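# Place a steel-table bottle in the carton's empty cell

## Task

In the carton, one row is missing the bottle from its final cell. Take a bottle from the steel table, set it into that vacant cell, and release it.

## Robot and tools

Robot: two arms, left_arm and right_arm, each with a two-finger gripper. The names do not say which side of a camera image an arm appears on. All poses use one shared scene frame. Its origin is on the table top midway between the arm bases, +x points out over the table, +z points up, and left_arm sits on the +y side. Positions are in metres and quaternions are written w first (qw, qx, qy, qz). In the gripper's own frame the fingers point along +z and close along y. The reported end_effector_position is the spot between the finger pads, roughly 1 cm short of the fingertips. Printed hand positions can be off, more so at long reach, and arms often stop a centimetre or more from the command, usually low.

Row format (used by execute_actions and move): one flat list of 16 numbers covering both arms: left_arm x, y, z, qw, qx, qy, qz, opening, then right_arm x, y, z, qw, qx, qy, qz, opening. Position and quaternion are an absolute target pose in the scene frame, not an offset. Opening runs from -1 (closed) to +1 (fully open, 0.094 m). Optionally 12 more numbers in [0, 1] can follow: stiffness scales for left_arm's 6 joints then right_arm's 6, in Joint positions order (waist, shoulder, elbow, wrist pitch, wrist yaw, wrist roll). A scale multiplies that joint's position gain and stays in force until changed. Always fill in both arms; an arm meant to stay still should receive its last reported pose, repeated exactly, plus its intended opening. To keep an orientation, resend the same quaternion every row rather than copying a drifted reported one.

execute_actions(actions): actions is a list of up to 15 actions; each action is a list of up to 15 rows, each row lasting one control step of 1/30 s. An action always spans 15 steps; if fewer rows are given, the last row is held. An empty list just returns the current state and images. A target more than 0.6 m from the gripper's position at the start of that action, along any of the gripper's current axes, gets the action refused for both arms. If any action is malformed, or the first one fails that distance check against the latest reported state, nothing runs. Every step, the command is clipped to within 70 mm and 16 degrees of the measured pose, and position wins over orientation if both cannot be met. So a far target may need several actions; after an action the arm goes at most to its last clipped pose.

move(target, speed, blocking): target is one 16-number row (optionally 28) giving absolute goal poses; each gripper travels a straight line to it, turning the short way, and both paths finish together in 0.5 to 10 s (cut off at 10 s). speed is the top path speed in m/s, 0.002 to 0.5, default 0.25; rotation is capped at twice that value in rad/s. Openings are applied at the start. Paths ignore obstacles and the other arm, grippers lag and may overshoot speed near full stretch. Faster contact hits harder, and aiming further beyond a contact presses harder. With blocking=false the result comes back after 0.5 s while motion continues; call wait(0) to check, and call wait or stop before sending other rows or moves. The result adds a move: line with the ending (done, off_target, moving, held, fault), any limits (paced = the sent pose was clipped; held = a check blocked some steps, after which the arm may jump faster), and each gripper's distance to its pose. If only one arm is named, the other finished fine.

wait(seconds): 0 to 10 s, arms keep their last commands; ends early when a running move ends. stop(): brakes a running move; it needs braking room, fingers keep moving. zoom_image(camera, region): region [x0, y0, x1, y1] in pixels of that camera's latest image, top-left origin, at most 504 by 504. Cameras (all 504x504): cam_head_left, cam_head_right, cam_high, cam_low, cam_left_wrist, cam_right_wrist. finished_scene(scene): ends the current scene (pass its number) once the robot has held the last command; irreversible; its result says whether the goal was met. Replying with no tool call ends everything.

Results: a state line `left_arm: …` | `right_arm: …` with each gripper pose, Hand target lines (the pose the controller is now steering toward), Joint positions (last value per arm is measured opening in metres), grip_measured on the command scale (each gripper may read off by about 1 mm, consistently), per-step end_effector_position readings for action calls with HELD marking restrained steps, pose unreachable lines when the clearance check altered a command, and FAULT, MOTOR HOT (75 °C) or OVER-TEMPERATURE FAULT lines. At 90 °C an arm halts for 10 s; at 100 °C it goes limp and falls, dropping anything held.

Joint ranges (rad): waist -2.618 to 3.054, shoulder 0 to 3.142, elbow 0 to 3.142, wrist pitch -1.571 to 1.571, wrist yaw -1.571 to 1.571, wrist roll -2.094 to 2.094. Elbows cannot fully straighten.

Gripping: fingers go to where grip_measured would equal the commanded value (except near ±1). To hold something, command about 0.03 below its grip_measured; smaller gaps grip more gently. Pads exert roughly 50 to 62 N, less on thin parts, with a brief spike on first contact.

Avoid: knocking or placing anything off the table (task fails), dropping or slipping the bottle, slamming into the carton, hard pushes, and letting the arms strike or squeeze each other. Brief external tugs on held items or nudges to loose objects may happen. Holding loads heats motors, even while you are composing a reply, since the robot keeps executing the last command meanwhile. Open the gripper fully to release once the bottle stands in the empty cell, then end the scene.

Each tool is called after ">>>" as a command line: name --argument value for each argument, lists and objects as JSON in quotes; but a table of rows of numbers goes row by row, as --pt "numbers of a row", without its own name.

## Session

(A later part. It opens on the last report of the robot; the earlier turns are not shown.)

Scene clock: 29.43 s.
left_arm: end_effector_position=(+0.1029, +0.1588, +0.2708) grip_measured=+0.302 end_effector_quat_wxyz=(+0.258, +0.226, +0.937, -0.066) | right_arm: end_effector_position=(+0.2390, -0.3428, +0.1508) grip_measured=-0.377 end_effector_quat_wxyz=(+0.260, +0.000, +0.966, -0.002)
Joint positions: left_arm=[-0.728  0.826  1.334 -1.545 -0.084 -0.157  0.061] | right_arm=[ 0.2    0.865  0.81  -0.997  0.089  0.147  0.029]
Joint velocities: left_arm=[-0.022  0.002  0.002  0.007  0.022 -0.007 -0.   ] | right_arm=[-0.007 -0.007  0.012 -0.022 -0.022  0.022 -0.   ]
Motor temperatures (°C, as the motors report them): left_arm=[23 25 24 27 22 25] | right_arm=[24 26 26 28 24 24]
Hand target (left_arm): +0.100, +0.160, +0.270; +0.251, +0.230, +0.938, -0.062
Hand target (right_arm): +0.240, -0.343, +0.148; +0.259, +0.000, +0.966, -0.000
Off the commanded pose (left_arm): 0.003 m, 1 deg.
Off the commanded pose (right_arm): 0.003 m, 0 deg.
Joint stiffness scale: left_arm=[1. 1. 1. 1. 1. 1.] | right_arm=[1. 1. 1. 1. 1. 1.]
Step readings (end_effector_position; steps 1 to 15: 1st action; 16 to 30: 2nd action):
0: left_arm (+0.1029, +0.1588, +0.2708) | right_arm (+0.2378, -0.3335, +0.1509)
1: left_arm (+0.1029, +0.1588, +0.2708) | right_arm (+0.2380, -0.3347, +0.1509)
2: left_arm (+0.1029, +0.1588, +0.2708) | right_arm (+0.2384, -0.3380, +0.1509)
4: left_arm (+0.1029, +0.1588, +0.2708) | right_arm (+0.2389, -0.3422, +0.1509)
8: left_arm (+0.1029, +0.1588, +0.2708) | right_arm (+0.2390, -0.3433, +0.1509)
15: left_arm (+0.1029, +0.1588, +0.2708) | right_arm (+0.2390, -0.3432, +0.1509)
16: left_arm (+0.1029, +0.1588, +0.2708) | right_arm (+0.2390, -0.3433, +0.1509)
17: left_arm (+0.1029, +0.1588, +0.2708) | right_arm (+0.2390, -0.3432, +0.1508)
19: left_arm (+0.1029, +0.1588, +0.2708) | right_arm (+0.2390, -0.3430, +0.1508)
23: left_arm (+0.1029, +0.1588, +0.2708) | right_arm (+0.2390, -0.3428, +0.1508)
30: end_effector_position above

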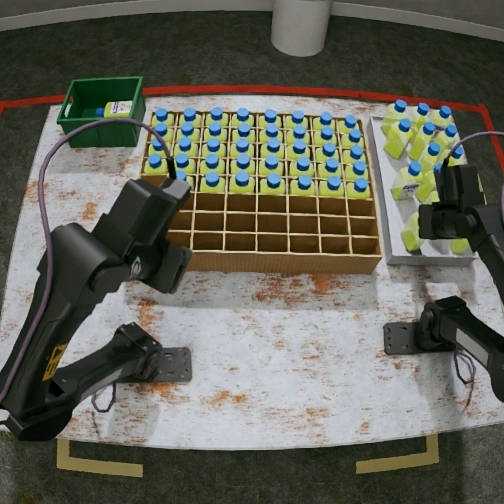

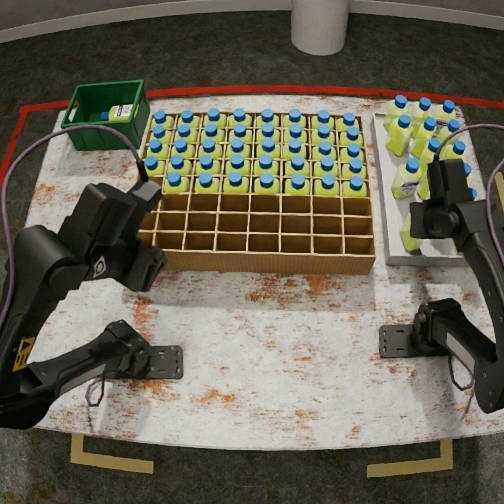

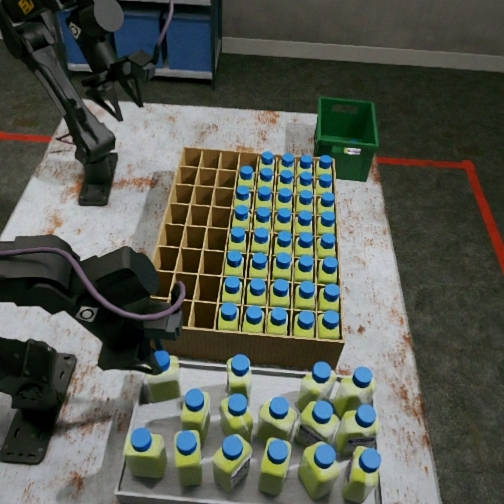

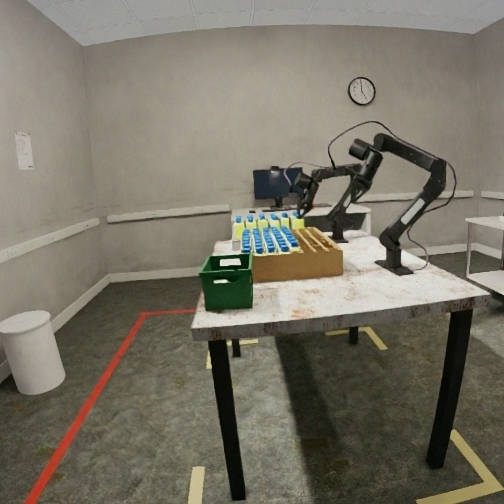

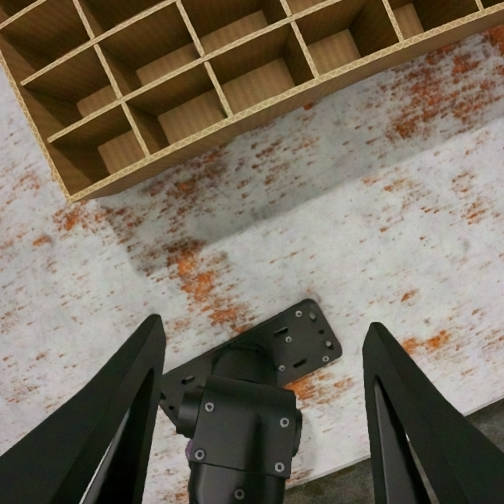

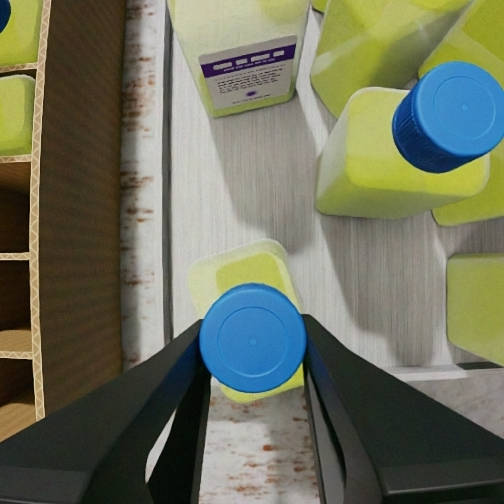

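>>> execute_actions --actions '[[[0.10, 0.16, 0.27, 0.2514, 0.2296, 0.9382, -0.0615, 0.3, 0.240, -0.343, 0.148, 0.2588, 0, 0.9659, 0, -0.2],[0.10, 0.16, 0.27, 0.2514, 0.2296, 0.9382, -0.0615, 0.3, 0.240, -0.343, 0.148, 0.2588, 0, 0.9659, 0, -0.2],[0.10, 0.16, 0.27, 0.2514, 0.2296, 0.9382, -0.0615, 0.3, 0.240, -0.343, 0.148, 0.2588, 0, 0.9659, 0, -0.2],[0.10, 0.16, 0.27, 0.2514, 0.2296, 0.9382, -0.0615, 0.3, 0.240, -0.343, 0.148, 0.2588, 0, 0.9659, 0, -0.2],[0.10, 0.16, 0.27, 0.2514, 0.2296, 0.9382, -0.0615, 0.3, 0.240, -0.343, 0.146, 0.2588, 0, 0.9659, 0, -0.2],[0.10, 0.16, 0.27, 0.2514, 0.2296, 0.9382, -0.0615, 0.3, 0.240, -0.343, 0.144, 0.2588, 0, 0.9659, 0, -0.2],[0.10, 0.16, 0.27, 0.2514, 0.2296, 0.9382, -0.0615, 0.3, 0.240, -0.343, 0.143, 0.2588, 0, 0.9659, 0, -0.2]]]'

Scene clock: 31.20 s.
left_arm: end_effector_position=(+0.1029, +0.1588, +0.2708) grip_measured=+0.302 end_effector_quat_wxyz=(+0.258, +0.226, +0.937, -0.066) | right_arm: end_effector_position=(+0.2388, -0.3426, +0.1458) grip_measured=-0.201 end_effector_quat_wxyz=(+0.258, -0.000, +0.966, -0.002)
Joint positions: left_arm=[-0.728  0.826  1.334 -1.545 -0.084 -0.157  0.061] | right_arm=[ 0.2    0.865  0.792 -0.983  0.087  0.147  0.038]
Joint velocities: left_arm=[-0.012 -0.007  0.002  0.051 -0.022  0.051 -0.   ] | right_arm=[-0.017  0.007 -0.012  0.051 -0.022 -0.022  0.001]
Motor temperatures (°C, as the motors report them): left_arm=[23 25 24 27 22 25] | right_arm=[24 26 26 28 24 24]
Hand target (left_arm): +0.100, +0.160, +0.270; +0.251, +0.230, +0.938, -0.062
Hand target (right_arm): +0.240, -0.343, +0.143; +0.259, +0.000, +0.966, -0.000
Off the commanded pose (left_arm): 0.003 m, 1 deg.
Off the commanded pose (right_arm): 0.003 m, 0 deg.
Joint stiffness scale: left_arm=[1. 1. 1. 1. 1. 1.] | right_arm=[1. 1. 1. 1. 1. 1.]
Step readings (end_effector_position):
0: left_arm (+0.1029, +0.1588, +0.2708) | right_arm (+0.2390, -0.3428, +0.1508)
1: left_arm (+0.1029, +0.1588, +0.2708) | right_arm (+0.2390, -0.3428, +0.1508)
2: left_arm (+0.1029, +0.1588, +0.2708) | right_arm (+0.2390, -0.3428, +0.1508)
4: left_arm (+0.1029, +0.1588, +0.2708) | right_arm (+0.2390, -0.3428, +0.1508)
8: left_arm (+0.1029, +0.1588, +0.2708) | right_arm (+0.2396, -0.3427, +0.1487)
15: end_effector_position above

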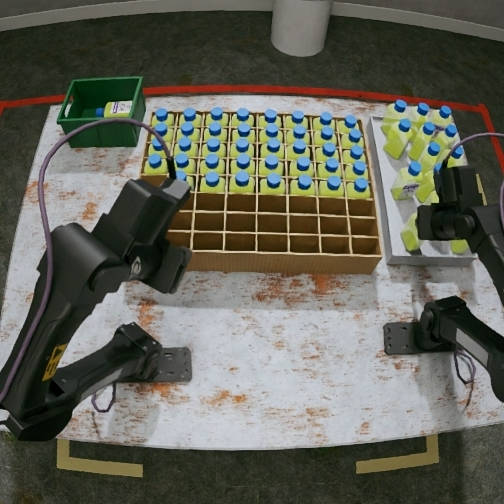

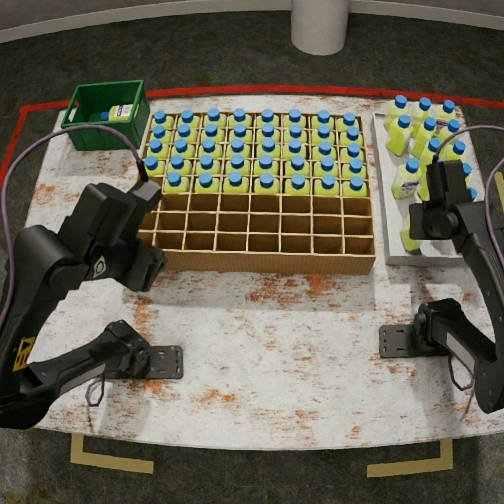

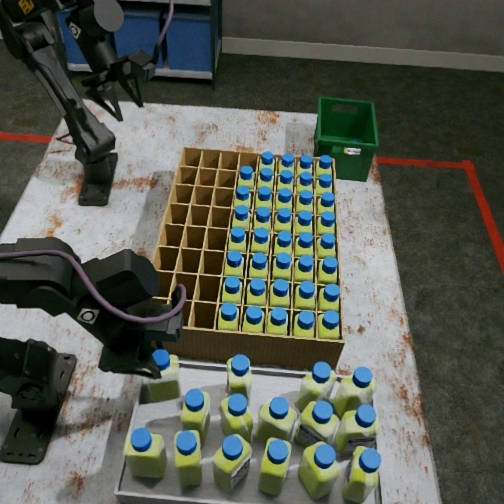

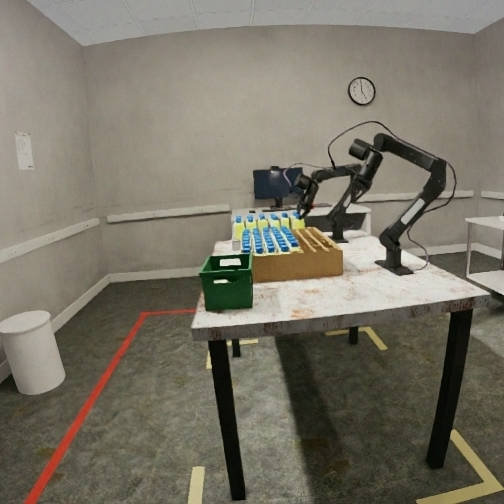

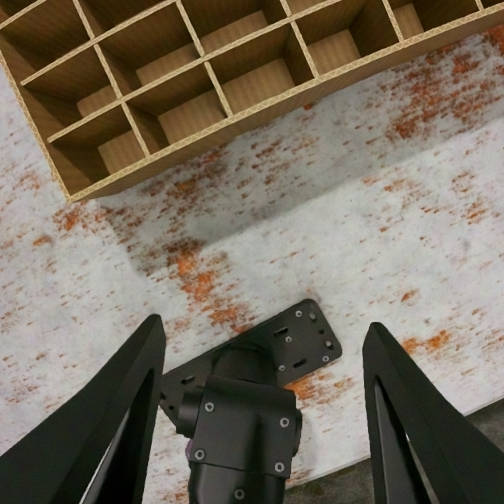

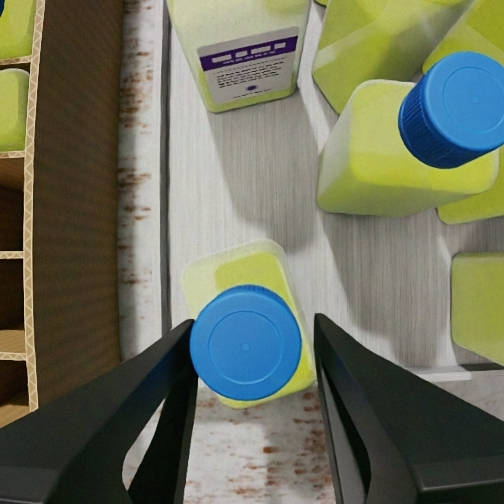

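>>> execute_actions --actions '[[[0.10, 0.16, 0.27, 0.2514, 0.2296, 0.9382, -0.0615, 0.3, 0.240, -0.342, 0.143, 0.2588, 0, 0.9659, 0, -0.41]]]'

Scene clock: 32.03 s.
left_arm: end_effector_position=(+0.1029, +0.1588, +0.2708) grip_measured=+0.302 end_effector_quat_wxyz=(+0.258, +0.226, +0.937, -0.066) | right_arm: end_effector_position=(+0.2420, -0.3420, +0.1477) grip_measured=-0.398 end_effector_quat_wxyz=(+0.265, +0.000, +0.964, -0.000)
Joint positions: left_arm=[-0.728  0.826  1.334 -1.545 -0.084 -0.157  0.061] | right_arm=[ 0.2    0.865  0.792 -0.968  0.087  0.147  0.028]
Joint velocities: left_arm=[-0.012  0.002 -0.022 -0.037  0.022  0.051  0.001] | right_arm=[-0.002  0.002  0.002 -0.022 -0.022  0.022  0.001]
Motor temperatures (°C, as the motors report them): left_arm=[23 25 24 27 22 25] | right_arm=[24 26 26 28 24 24]
Hand target (left_arm): +0.100, +0.160, +0.270; +0.251, +0.230, +0.938, -0.062
Hand target (right_arm): +0.240, -0.342, +0.143; +0.259, -0.000, +0.966, -0.000
Off the commanded pose (left_arm): 0.003 m, 1 deg.
Off the commanded pose (right_arm): 0.005 m, 1 deg.
Joint stiffness scale: left_arm=[1. 1. 1. 1. 1. 1.] | right_arm=[1. 1. 1. 1. 1. 1.]
Step readings (end_effector_position):
0: left_arm (+0.1029, +0.1588, +0.2708) | right_arm (+0.2393, -0.3425, +0.1461)
1: left_arm (+0.1029, +0.1588, +0.2708) | right_arm (+0.2394, -0.3424, +0.1461)
2: left_arm (+0.1029, +0.1588, +0.2708) | right_arm (+0.2407, -0.3422, +0.1469)
4: left_arm (+0.1029, +0.1588, +0.2708) | right_arm (+0.2420, -0.3420, +0.1477)
8: left_arm (+0.1029, +0.1588, +0.2708) | right_arm (+0.2420, -0.3420, +0.1477)
15: end_effector_position above

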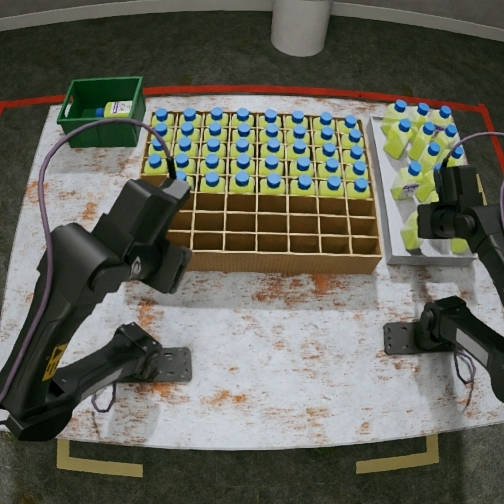

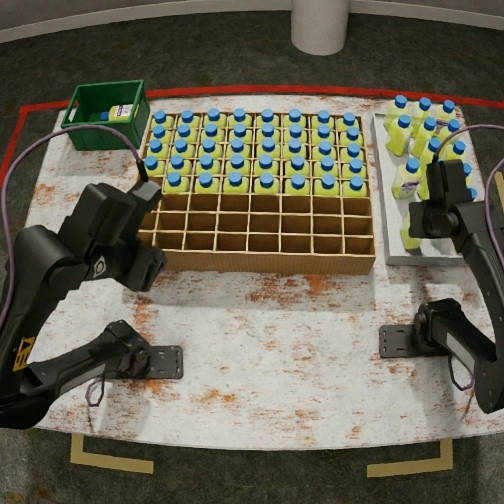

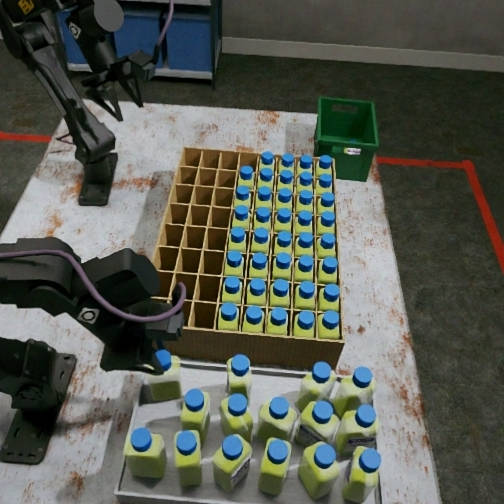

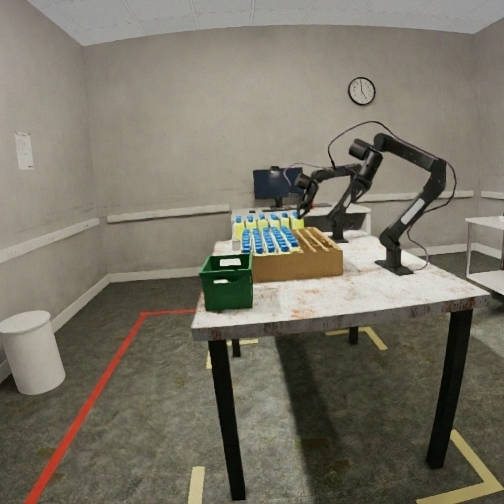

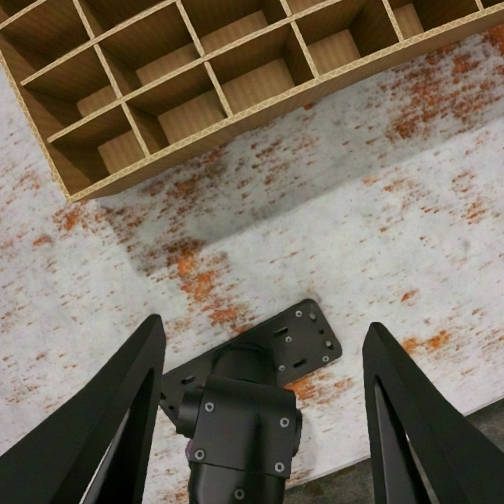

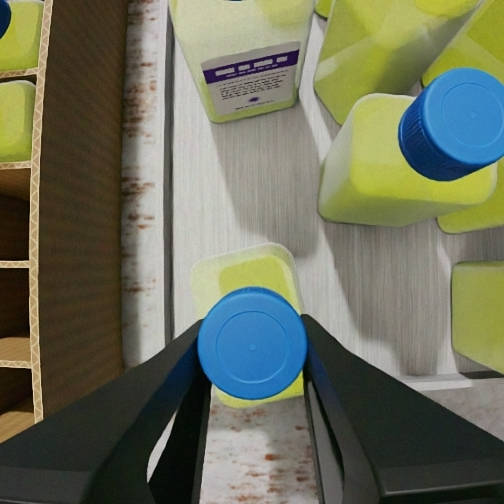

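>>> move --target '[0.10, 0.16, 0.27, 0.2514, 0.2296, 0.9382, -0.0615, 0.3, 0.232, -0.335, 0.245, 0.2588, 0, 0.9659, 0, -0.43]' --speed 0.15

>>> move --target '[0.10, 0.16, 0.27, 0.2514, 0.2296, 0.9382, -0.0615, 0.3, 0.13, -0.25, 0.245, 0.2549, -0.1677, 0.9512, 0.0449, -0.43]' --speed 0.2

Scene clock: 35.40 s.
left_arm: end_effector_position=(+0.1029, +0.1588, +0.2708) grip_measured=+0.302 end_effector_quat_wxyz=(+0.258, +0.226, +0.937, -0.066) | right_arm: end_effector_position=(+0.2250, -0.3347, +0.2351) grip_measured=-0.412 end_effector_quat_wxyz=(+0.247, -0.002, +0.969, +0.005)
Joint positions: left_arm=[-0.728  0.826  1.334 -1.545 -0.084 -0.157  0.061] | right_arm=[ 0.257  0.957  1.209 -1.333  0.096  0.198  0.028]
Joint velocities: left_arm=[ 0.002  0.002 -0.002 -0.066 -0.007 -0.022 -0.   ] | right_arm=[-0.002 -0.017 -0.012 -0.022  0.007 -0.051 -0.001]
Motor temperatures (°C, as the motors report them): left_arm=[23 25 24 27 22 25] | right_arm=[24 25 26 28 24 24]
Hand target (left_arm): +0.100, +0.160, +0.270; +0.251, +0.230, +0.938, -0.062
Hand target (right_arm): +0.230, -0.335, +0.244; +0.258, +0.000, +0.966, +0.001
Off the commanded pose (left_arm): 0.003 m, 1 deg.
Off the commanded pose (right_arm): 0.012 m, 2 deg.
Joint stiffness scale: left_arm=[1. 1. 1. 1. 1. 1.] | right_arm=[1. 1. 1. 1. 1. 1.]
move: off_target (right_arm)

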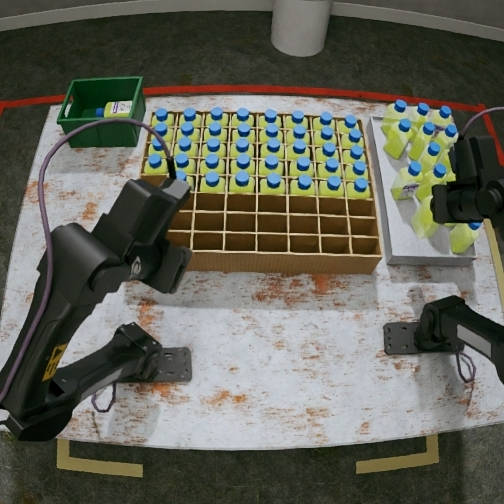

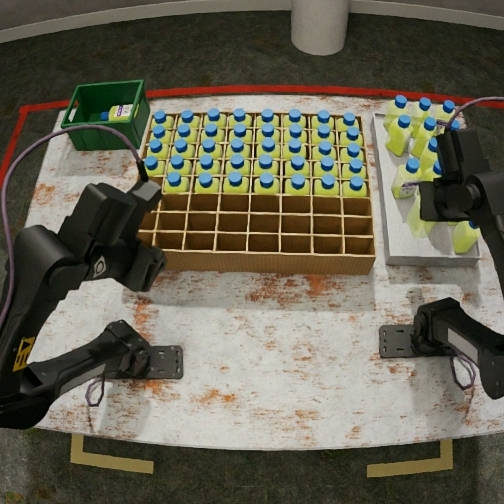

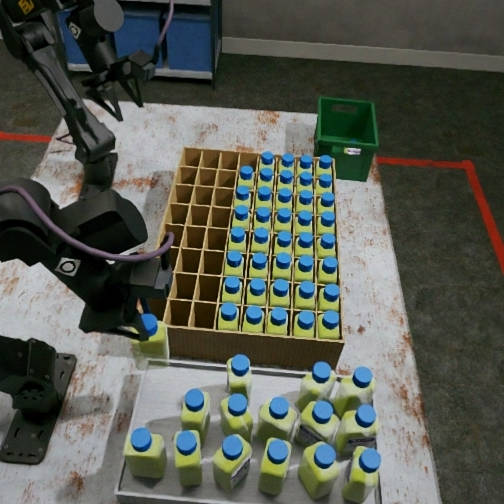

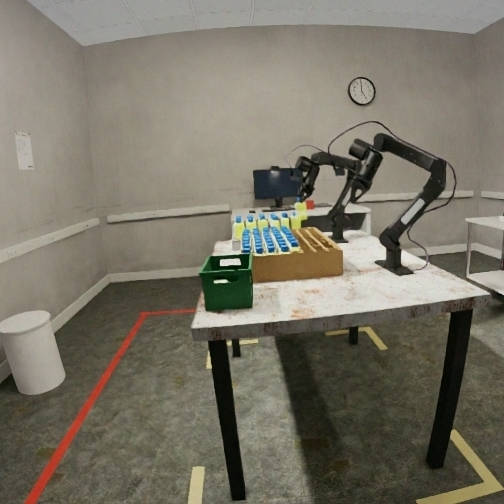

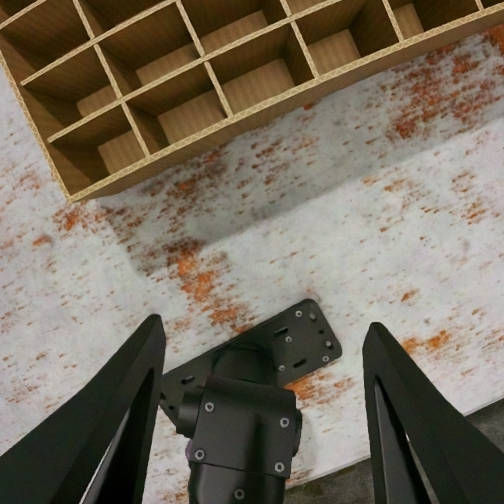

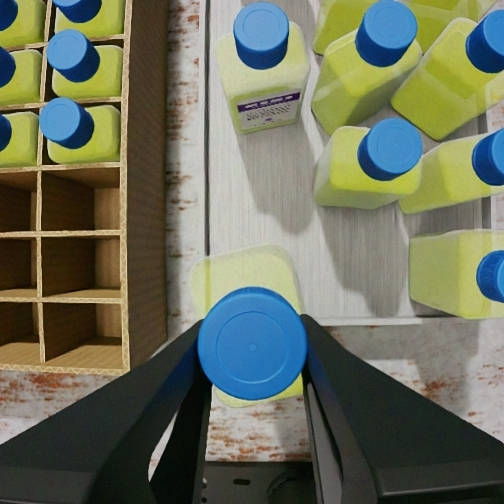

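Scene clock: 37.00 s.
left_arm: end_effector_position=(+0.1029, +0.1588, +0.2708) grip_measured=+0.302 end_effector_quat_wxyz=(+0.258, +0.226, +0.937, -0.066) | right_arm: end_effector_position=(+0.1229, -0.2495, +0.2311) grip_measured=-0.412 end_effector_quat_wxyz=(+0.224, -0.172, +0.958, +0.054)
Joint positions: left_arm=[-0.728  0.826  1.334 -1.545 -0.084 -0.157  0.061] | right_arm=[ 1.25   0.883  1.204 -1.557  0.329  0.807  0.028]
Joint velocities: left_arm=[ 0.022  0.002 -0.007 -0.022 -0.007 -0.037  0.   ] | right_arm=[ 0.007  0.002 -0.012 -0.022 -0.037  0.066 -0.001]
Motor temperatures (°C, as the motors report them): left_arm=[23 25 24 27 22 25] | right_arm=[24 25 26 28 24 24]
Hand target (left_arm): +0.100, +0.160, +0.270; +0.251, +0.230, +0.938, -0.062
Hand target (right_arm): +0.127, -0.249, +0.243; +0.243, -0.166, +0.954, +0.059
Off the commanded pose (left_arm): 0.003 m, 1 deg.
Off the commanded pose (right_arm): 0.016 m, 4 deg.
Joint stiffness scale: left_arm=[1. 1. 1. 1. 1. 1.] | right_arm=[1. 1. 1. 1. 1. 1.]
joint sent to its limit (right arm) — the command would take joint 4 (wrist pitch) past its lower limit, so that joint was sent only as far as its limit.
move: off_target (right_arm)

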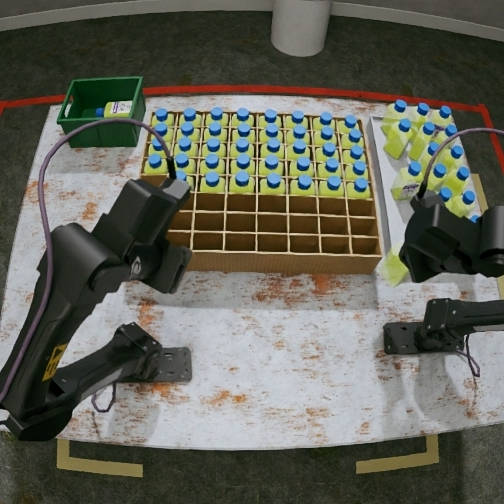

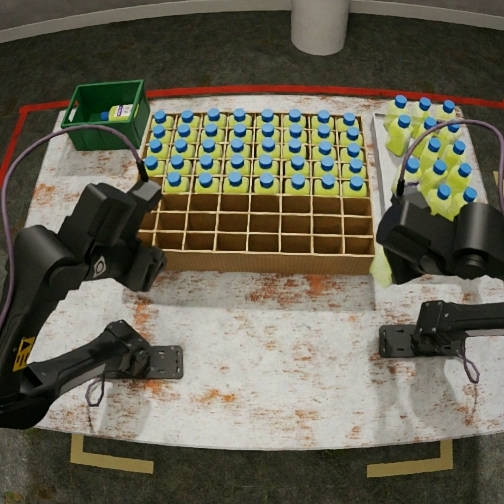

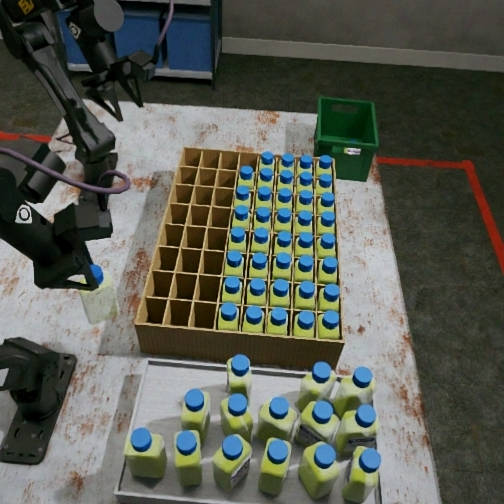

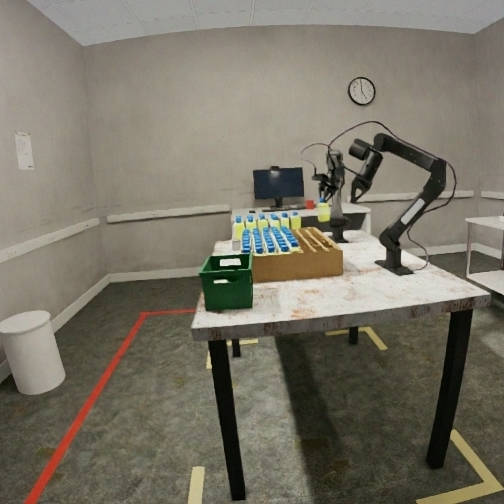

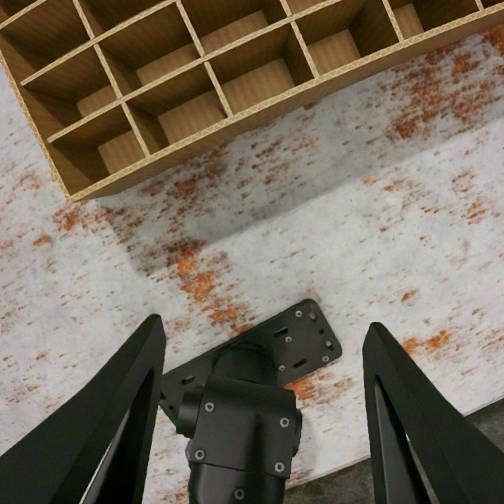

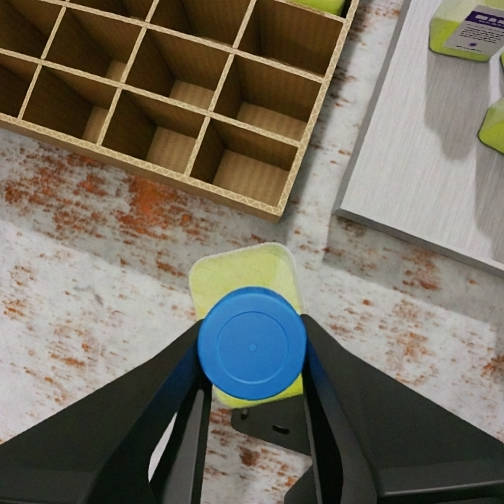

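>>> move --target '[0.10, 0.16, 0.27, 0.2514, 0.2296, 0.9382, -0.0615, 0.3, 0.09, -0.02, 0.165, 0.2629, -0.3283, 0.9021, 0.0957, -0.44]' --speed 0.2

Scene clock: 39.20 s.
left_arm: end_effector_position=(+0.1029, +0.1588, +0.2708) grip_measured=+0.302 end_effector_quat_wxyz=(+0.258, +0.226, +0.937, -0.066) | right_arm: end_effector_position=(+0.0857, -0.0322, +0.1511) grip_measured=-0.412 end_effector_quat_wxyz=(+0.233, -0.334, +0.910, +0.077)
Joint positions: left_arm=[-0.728  0.826  1.334 -1.545 -0.084 -0.157  0.061] | right_arm=[ 1.6    1.519  1.248 -0.977  0.381  0.804  0.028]
Joint velocities: left_arm=[ 0.002  0.002  0.002 -0.081 -0.051 -0.022 -0.   ] | right_arm=[-0.002 -0.012 -0.022  0.022 -0.022  0.051 -0.   ]
Motor temperatures (°C, as the motors report them): left_arm=[23 25 24 27 22 25] | right_arm=[24 25 26 28 24 24]
Hand target (left_arm): +0.100, +0.160, +0.270; +0.251, +0.230, +0.938, -0.062
Hand target (right_arm): +0.090, -0.019, +0.167; +0.257, -0.328, +0.904, +0.097
Off the commanded pose (left_arm): 0.003 m, 1 deg.
Off the commanded pose (right_arm): 0.019 m, 4 deg.
Joint stiffness scale: left_arm=[1. 1. 1. 1. 1. 1.] | right_arm=[1. 1. 1. 1. 1. 1.]
move: off_target (right_arm)

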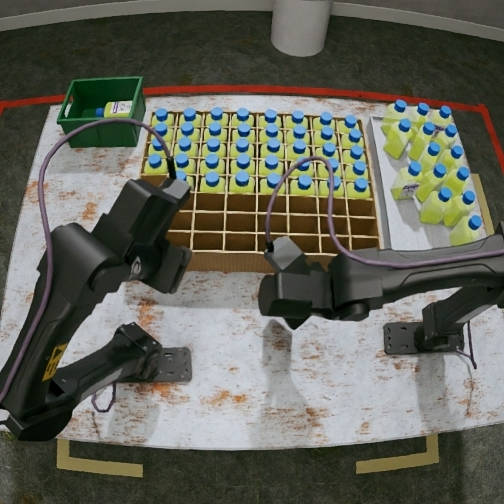

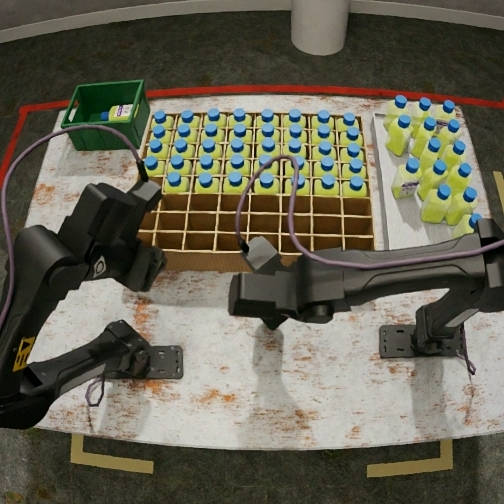

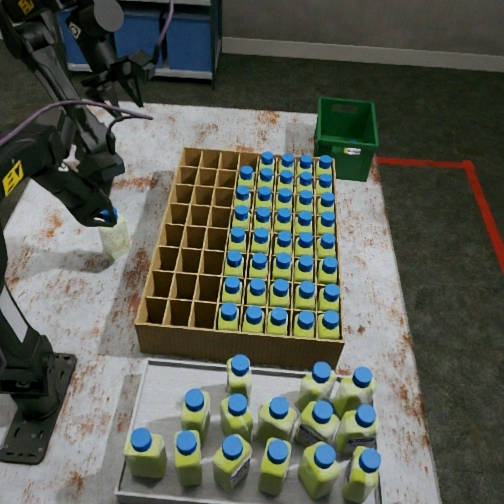

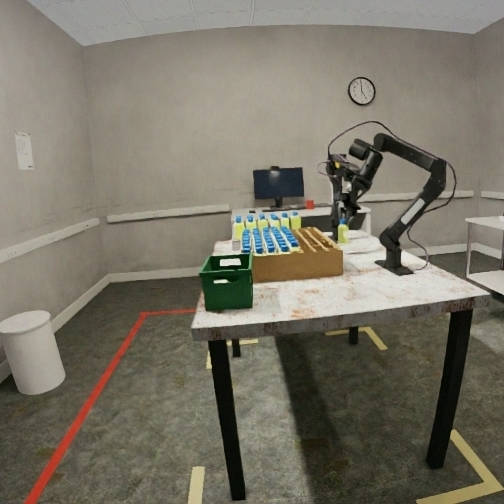

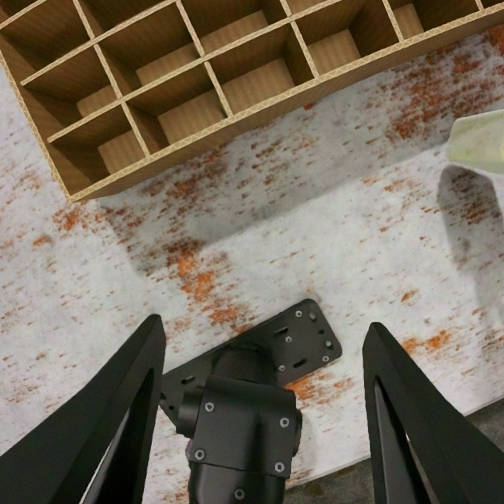

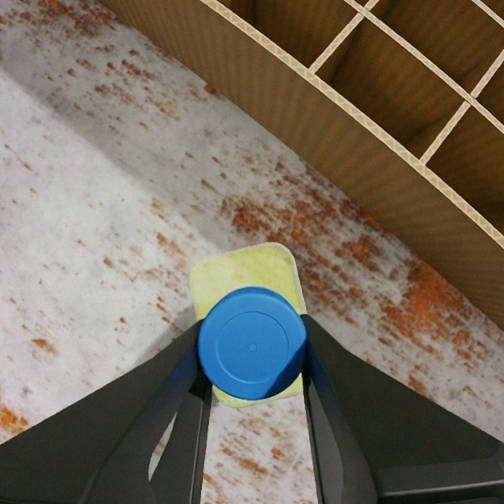

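>>> execute_actions --actions '[[[0.10, 0.16, 0.27, 0.2514, 0.2296, 0.9382, -0.0615, 0.3, 0.09, -0.02, 0.165, 0.268, -0.3278, 0.9006, 0.0975, -0.44],[0.10, 0.16, 0.27, 0.2514, 0.2296, 0.9382, -0.0615, 0.3, 0.09, -0.02, 0.1645, 0.273, -0.3272, 0.8991, 0.0993, -0.44],[0.10, 0.16, 0.27, 0.2514, 0.2296, 0.9382, -0.0615, 0.3, 0.09, -0.02, 0.164, 0.278, -0.3267, 0.8977, 0.1011, -0.44],[0.10, 0.16, 0.27, 0.2514, 0.2296, 0.9382, -0.0615, 0.3, 0.09, -0.02, 0.1635, 0.2826, -0.3262, 0.8962, 0.1028, -0.44],[0.10, 0.16, 0.27, 0.2514, 0.2296, 0.9382, -0.0615, 0.3, 0.09, -0.02, 0.163, 0.2826, -0.3262, 0.8962, 0.1028, -0.44],[0.10, 0.16, 0.27, 0.2514, 0.2296, 0.9382, -0.0615, 0.3, 0.09, -0.02, 0.1622, 0.2826, -0.3262, 0.8962, 0.1028, -0.44],[0.10, 0.16, 0.27, 0.2514, 0.2296, 0.9382, -0.0615, 0.3, 0.09, -0.02, 0.1614, 0.2826, -0.3262, 0.8962, 0.1028, -0.44],[0.10, 0.16, 0.27, 0.2514, 0.2296, 0.9382, -0.0615, 0.3, 0.09, -0.02, 0.1606, 0.2826, -0.3262, 0.8962, 0.1028, -0.44],[0.10, 0.16, 0.27, 0.2514, 0.2296, 0.9382, -0.0615, 0.3, 0.09, -0.02, 0.1598, 0.2826, -0.3262, 0.8962, 0.1028, -0.44],[0.10, 0.16, 0.27, 0.2514, 0.2296, 0.9382, -0.0615, 0.3, 0.09, -0.02, 0.159, 0.2826, -0.3262, 0.8962, 0.1028, -0.44],[0.10, 0.16, 0.27, 0.2514, 0.2296, 0.9382, -0.0615, 0.3, 0.09, -0.02, 0.1582, 0.2826, -0.3262, 0.8962, 0.1028, -0.44],[0.10, 0.16, 0.27, 0.2514, 0.2296, 0.9382, -0.0615, 0.3, 0.09, -0.02, 0.1574, 0.2826, -0.3262, 0.8962, 0.1028, -0.44],[0.10, 0.16, 0.27, 0.2514, 0.2296, 0.9382, -0.0615, 0.3, 0.09, -0.02, 0.1566, 0.2826, -0.3262, 0.8962, 0.1028, -0.44],[0.10, 0.16, 0.27, 0.2514, 0.2296, 0.9382, -0.0615, 0.3, 0.09, -0.02, 0.1558, 0.2826, -0.3262, 0.8962, 0.1028, -0.44],[0.10, 0.16, 0.27, 0.2514, 0.2296, 0.9382, -0.0615, 0.3, 0.09, -0.02, 0.155, 0.2826, -0.3262, 0.8962, 0.1028, -0.44]], [[0.10, 0.16, 0.27, 0.2514, 0.2296, 0.9382, -0.0615, 0.3, 0.09, -0.02, 0.1542, 0.2826, -0.3262, 0.8962, 0.1028, -0.44],[0.10, 0.16, 0.27, 0.2514, 0.2296, 0.9382, -0.0615, 0.3, 0.09, -0.02, 0.1534, 0.2826, -0.3262, 0.8962, 0.1028, -0.44],[0.10, 0.16, 0.27, 0.2514, 0.2296, 0.9382, -0.0615, 0.3, 0.09, -0.02, 0.1526, 0.2826, -0.3262, 0.8962, 0.1028, -0.44],[0.10, 0.16, 0.27, 0.2514, 0.2296, 0.9382, -0.0615, 0.3, 0.09, -0.02, 0.1518, 0.2826, -0.3262, 0.8962, 0.1028, -0.44],[0.10, 0.16, 0.27, 0.2514, 0.2296, 0.9382, -0.0615, 0.3, 0.09, -0.02, 0.151, 0.2826, -0.3262, 0.8962, 0.1028, -0.44],[0.10, 0.16, 0.27, 0.2514, 0.2296, 0.9382, -0.0615, 0.3, 0.09, -0.02, 0.1502, 0.2826, -0.3262, 0.8962, 0.1028, -0.44],[0.10, 0.16, 0.27, 0.2514, 0.2296, 0.9382, -0.0615, 0.3, 0.09, -0.02, 0.1494, 0.2826, -0.3262, 0.8962, 0.1028, -0.44],[0.10, 0.16, 0.27, 0.2514, 0.2296, 0.9382, -0.0615, 0.3, 0.09, -0.02, 0.1486, 0.2826, -0.3262, 0.8962, 0.1028, -0.44],[0.10, 0.16, 0.27, 0.2514, 0.2296, 0.9382, -0.0615, 0.3, 0.09, -0.02, 0.1478, 0.2826, -0.3262, 0.8962, 0.1028, -0.44],[0.10, 0.16, 0.27, 0.2514, 0.2296, 0.9382, -0.0615, 0.3, 0.09, -0.02, 0.147, 0.2826, -0.3262, 0.8962, 0.1028, -0.44]]]'

Scene clock: 42.80 s.
left_arm: end_effector_position=(+0.1029, +0.1588, +0.2708) grip_measured=+0.302 end_effector_quat_wxyz=(+0.258, +0.226, +0.937, -0.066) | right_arm: end_effector_position=(+0.0865, -0.0243, +0.1373) grip_measured=-0.412 end_effector_quat_wxyz=(+0.259, -0.334, +0.902, +0.088)
Joint positions: left_arm=[-0.728  0.826  1.334 -1.545 -0.084 -0.157  0.061] | right_arm=[ 1.621  1.519  1.168 -0.855  0.428  0.802  0.028]
Joint velocities: left_arm=[ 0.002 -0.012 -0.012  0.007  0.051 -0.037 -0.001] | right_arm=[-0.002  0.007 -0.022  0.007 -0.066 -0.037 -0.   ]
Motor temperatures (°C, as the motors report them): left_arm=[23 25 24 27 22 25] | right_arm=[24 25 27 28 24 24]
Hand target (left_arm): +0.100, +0.160, +0.270; +0.251, +0.230, +0.938, -0.062
Hand target (right_arm): +0.090, -0.020, +0.147; +0.282, -0.326, +0.896, +0.103
Off the commanded pose (left_arm): 0.003 m, 1 deg.
Off the commanded pose (right_arm): 0.011 m, 3 deg.
Joint stiffness scale: left_arm=[1. 1. 1. 1. 1. 1.] | right_arm=[1. 1. 1. 1. 1. 1.]
Step readings (end_effector_position; steps 1 to 15: 1st action; 16 to 30: 2nd action):
0: left_arm (+0.1029, +0.1588, +0.2708) | right_arm (+0.0857, -0.0319, +0.1512)
1: left_arm (+0.1029, +0.1588, +0.2708) | right_arm (+0.0859, -0.0316, +0.1515)
2: left_arm (+0.1029, +0.1588, +0.2708) | right_arm (+0.0860, -0.0307, +0.1521)
4: left_arm (+0.1029, +0.1588, +0.2708) | right_arm (+0.0855, -0.0277, +0.1534)
8: left_arm (+0.1029, +0.1588, +0.2708) | right_arm (+0.0846, -0.0246, +0.1512)
15: left_arm (+0.1029, +0.1588, +0.2708) | right_arm (+0.0860, -0.0250, +0.1455)
16: left_arm (+0.1029, +0.1588, +0.2708) | right_arm (+0.0862, -0.0249, +0.1448)
17: left_arm (+0.1029, +0.1588, +0.2708) | right_arm (+0.0862, -0.0247, +0.1443)
19: left_arm (+0.1029, +0.1588, +0.2708) | right_arm (+0.0863, -0.0246, +0.1429)
23: left_arm (+0.1029, +0.1588, +0.2708) | right_arm (+0.0865, -0.0245, +0.1401)
30: end_effector_position above

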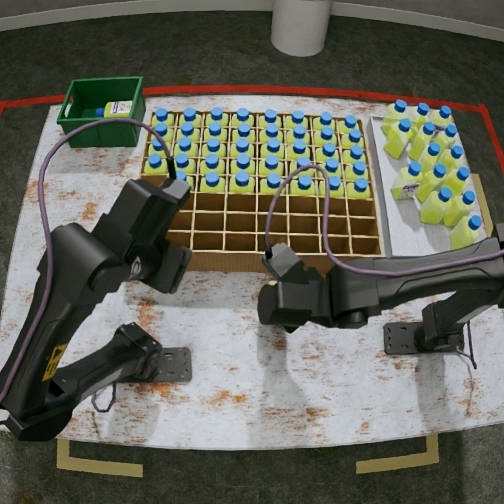

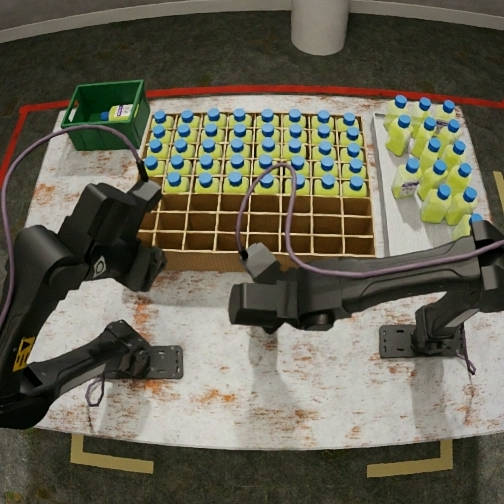

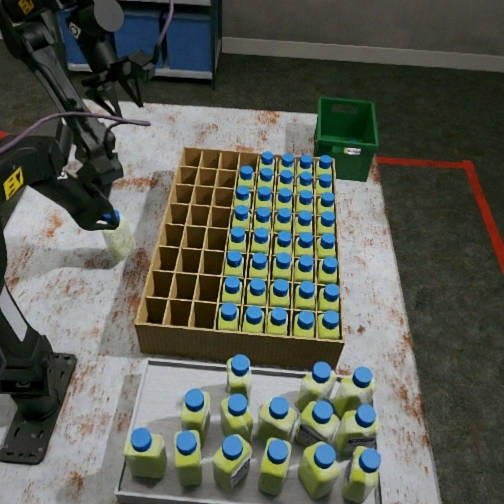

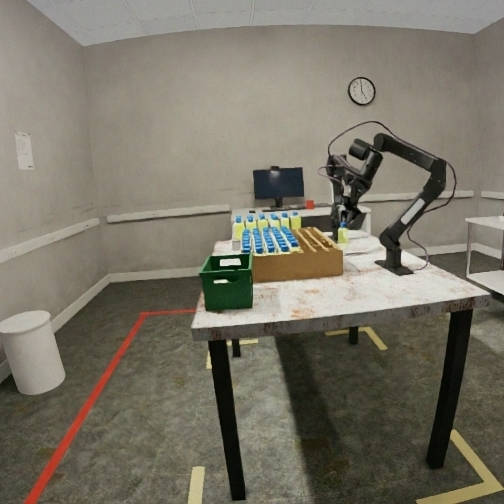

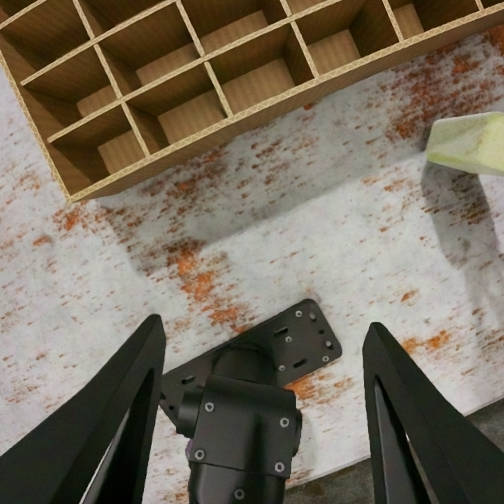

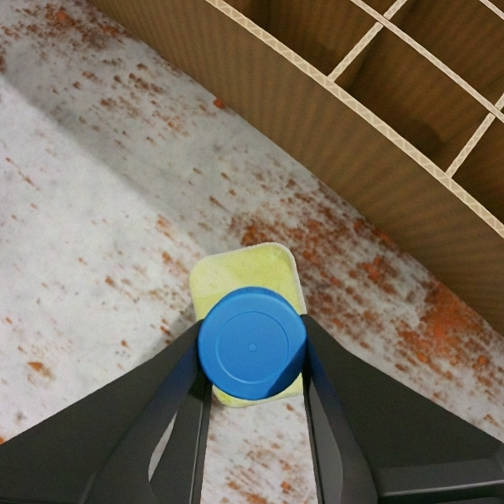

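>>> execute_actions --actions '[[[0.10, 0.16, 0.27, 0.2514, 0.2296, 0.9382, -0.0615, 0.3, 0.09, -0.02, 0.1462, 0.2826, -0.3262, 0.8962, 0.1028, -0.44],[0.10, 0.16, 0.27, 0.2514, 0.2296, 0.9382, -0.0615, 0.3, 0.09, -0.02, 0.1454, 0.2826, -0.3262, 0.8962, 0.1028, -0.44],[0.10, 0.16, 0.27, 0.2514, 0.2296, 0.9382, -0.0615, 0.3, 0.09, -0.02, 0.1446, 0.2826, -0.3262, 0.8962, 0.1028, -0.44],[0.10, 0.16, 0.27, 0.2514, 0.2296, 0.9382, -0.0615, 0.3, 0.09, -0.02, 0.1438, 0.2826, -0.3262, 0.8962, 0.1028, -0.44],[0.10, 0.16, 0.27, 0.2514, 0.2296, 0.9382, -0.0615, 0.3, 0.09, -0.02, 0.143, 0.2826, -0.3262, 0.8962, 0.1028, -0.44],[0.10, 0.16, 0.27, 0.2514, 0.2296, 0.9382, -0.0615, 0.3, 0.09, -0.02, 0.1422, 0.2826, -0.3262, 0.8962, 0.1028, -0.44],[0.10, 0.16, 0.27, 0.2514, 0.2296, 0.9382, -0.0615, 0.3, 0.09, -0.02, 0.1414, 0.2826, -0.3262, 0.8962, 0.1028, -0.44],[0.10, 0.16, 0.27, 0.2514, 0.2296, 0.9382, -0.0615, 0.3, 0.09, -0.02, 0.1406, 0.2826, -0.3262, 0.8962, 0.1028, -0.44],[0.10, 0.16, 0.27, 0.2514, 0.2296, 0.9382, -0.0615, 0.3, 0.09, -0.02, 0.1398, 0.2826, -0.3262, 0.8962, 0.1028, -0.44],[0.10, 0.16, 0.27, 0.2514, 0.2296, 0.9382, -0.0615, 0.3, 0.09, -0.02, 0.139, 0.2826, -0.3262, 0.8962, 0.1028, -0.44]]]'

Scene clock: 44.23 s.
left_arm: end_effector_position=(+0.1029, +0.1588, +0.2708) grip_measured=+0.302 end_effector_quat_wxyz=(+0.258, +0.226, +0.937, -0.066) | right_arm: end_effector_position=(+0.0867, -0.0247, +0.1302) grip_measured=-0.412 end_effector_quat_wxyz=(+0.260, -0.333, +0.902, +0.089)
Joint positions: left_arm=[-0.728  0.826  1.334 -1.545 -0.084 -0.157  0.061] | right_arm=[ 1.621  1.519  1.139 -0.823  0.429  0.802  0.028]
Joint velocities: left_arm=[-0.032 -0.002  0.012 -0.007  0.022 -0.081 -0.   ] | right_arm=[-0.012 -0.007 -0.007  0.125  0.022  0.081  0.   ]
Motor temperatures (°C, as the motors report them): left_arm=[23 24 24 27 22 25] | right_arm=[24 26 27 28 24 24]
Hand target (left_arm): +0.100, +0.160, +0.270; +0.251, +0.230, +0.938, -0.062
Hand target (right_arm): +0.090, -0.020, +0.139; +0.282, -0.326, +0.896, +0.103
Off the commanded pose (left_arm): 0.003 m, 1 deg.
Off the commanded pose (right_arm): 0.010 m, 3 deg.
Joint stiffness scale: left_arm=[1. 1. 1. 1. 1. 1.] | right_arm=[1. 1. 1. 1. 1. 1.]
Step readings (end_effector_position):
0: left_arm (+0.1029, +0.1588, +0.2708) | right_arm (+0.0866, -0.0230, +0.1378)
1: left_arm (+0.1029, +0.1588, +0.2708) | right_arm (+0.0866, -0.0229, +0.1379)
2: left_arm (+0.1029, +0.1588, +0.2708) | right_arm (+0.0866, -0.0227, +0.1379)
4: left_arm (+0.1029, +0.1588, +0.2708) | right_arm (+0.0865, -0.0222, +0.1379)
8: left_arm (+0.1029, +0.1588, +0.2708) | right_arm (+0.0867, -0.0230, +0.1342)
15: end_effector_position above

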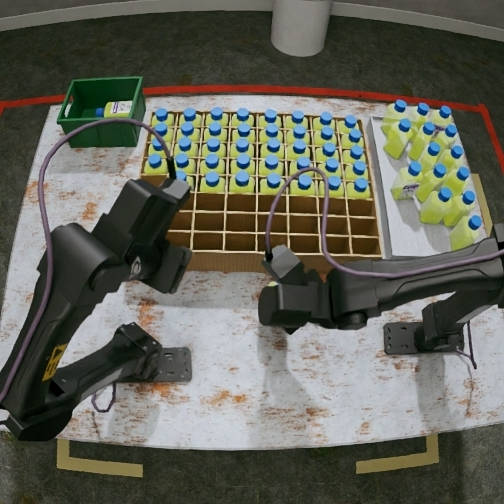

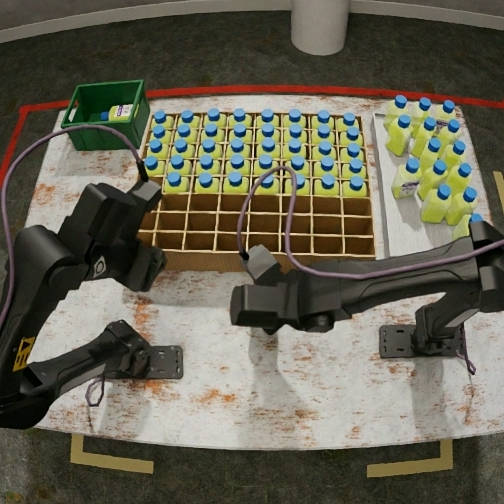

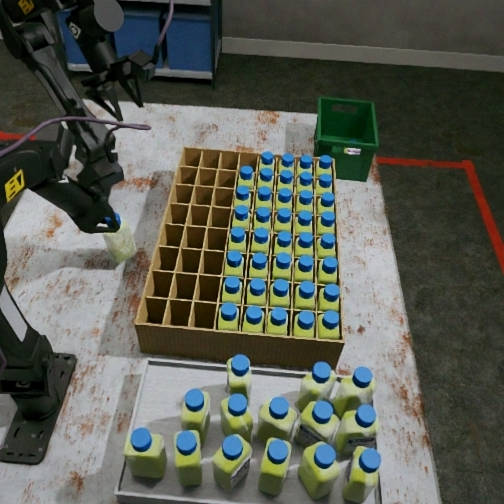

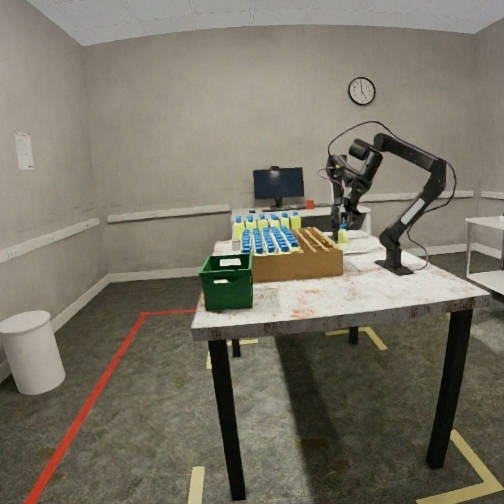

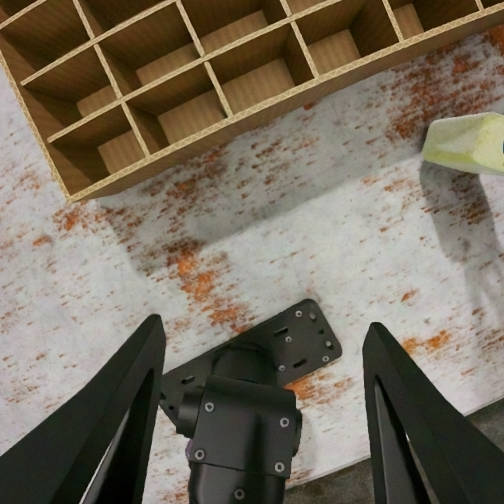

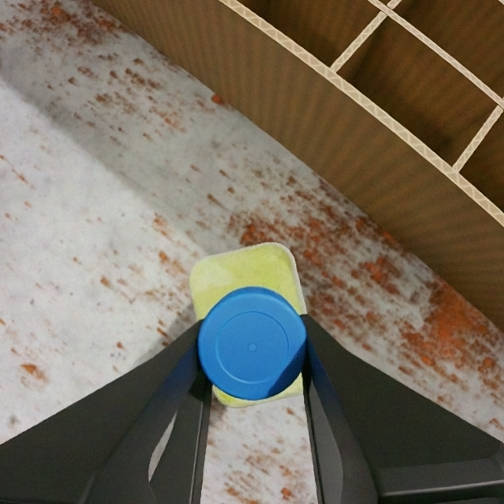

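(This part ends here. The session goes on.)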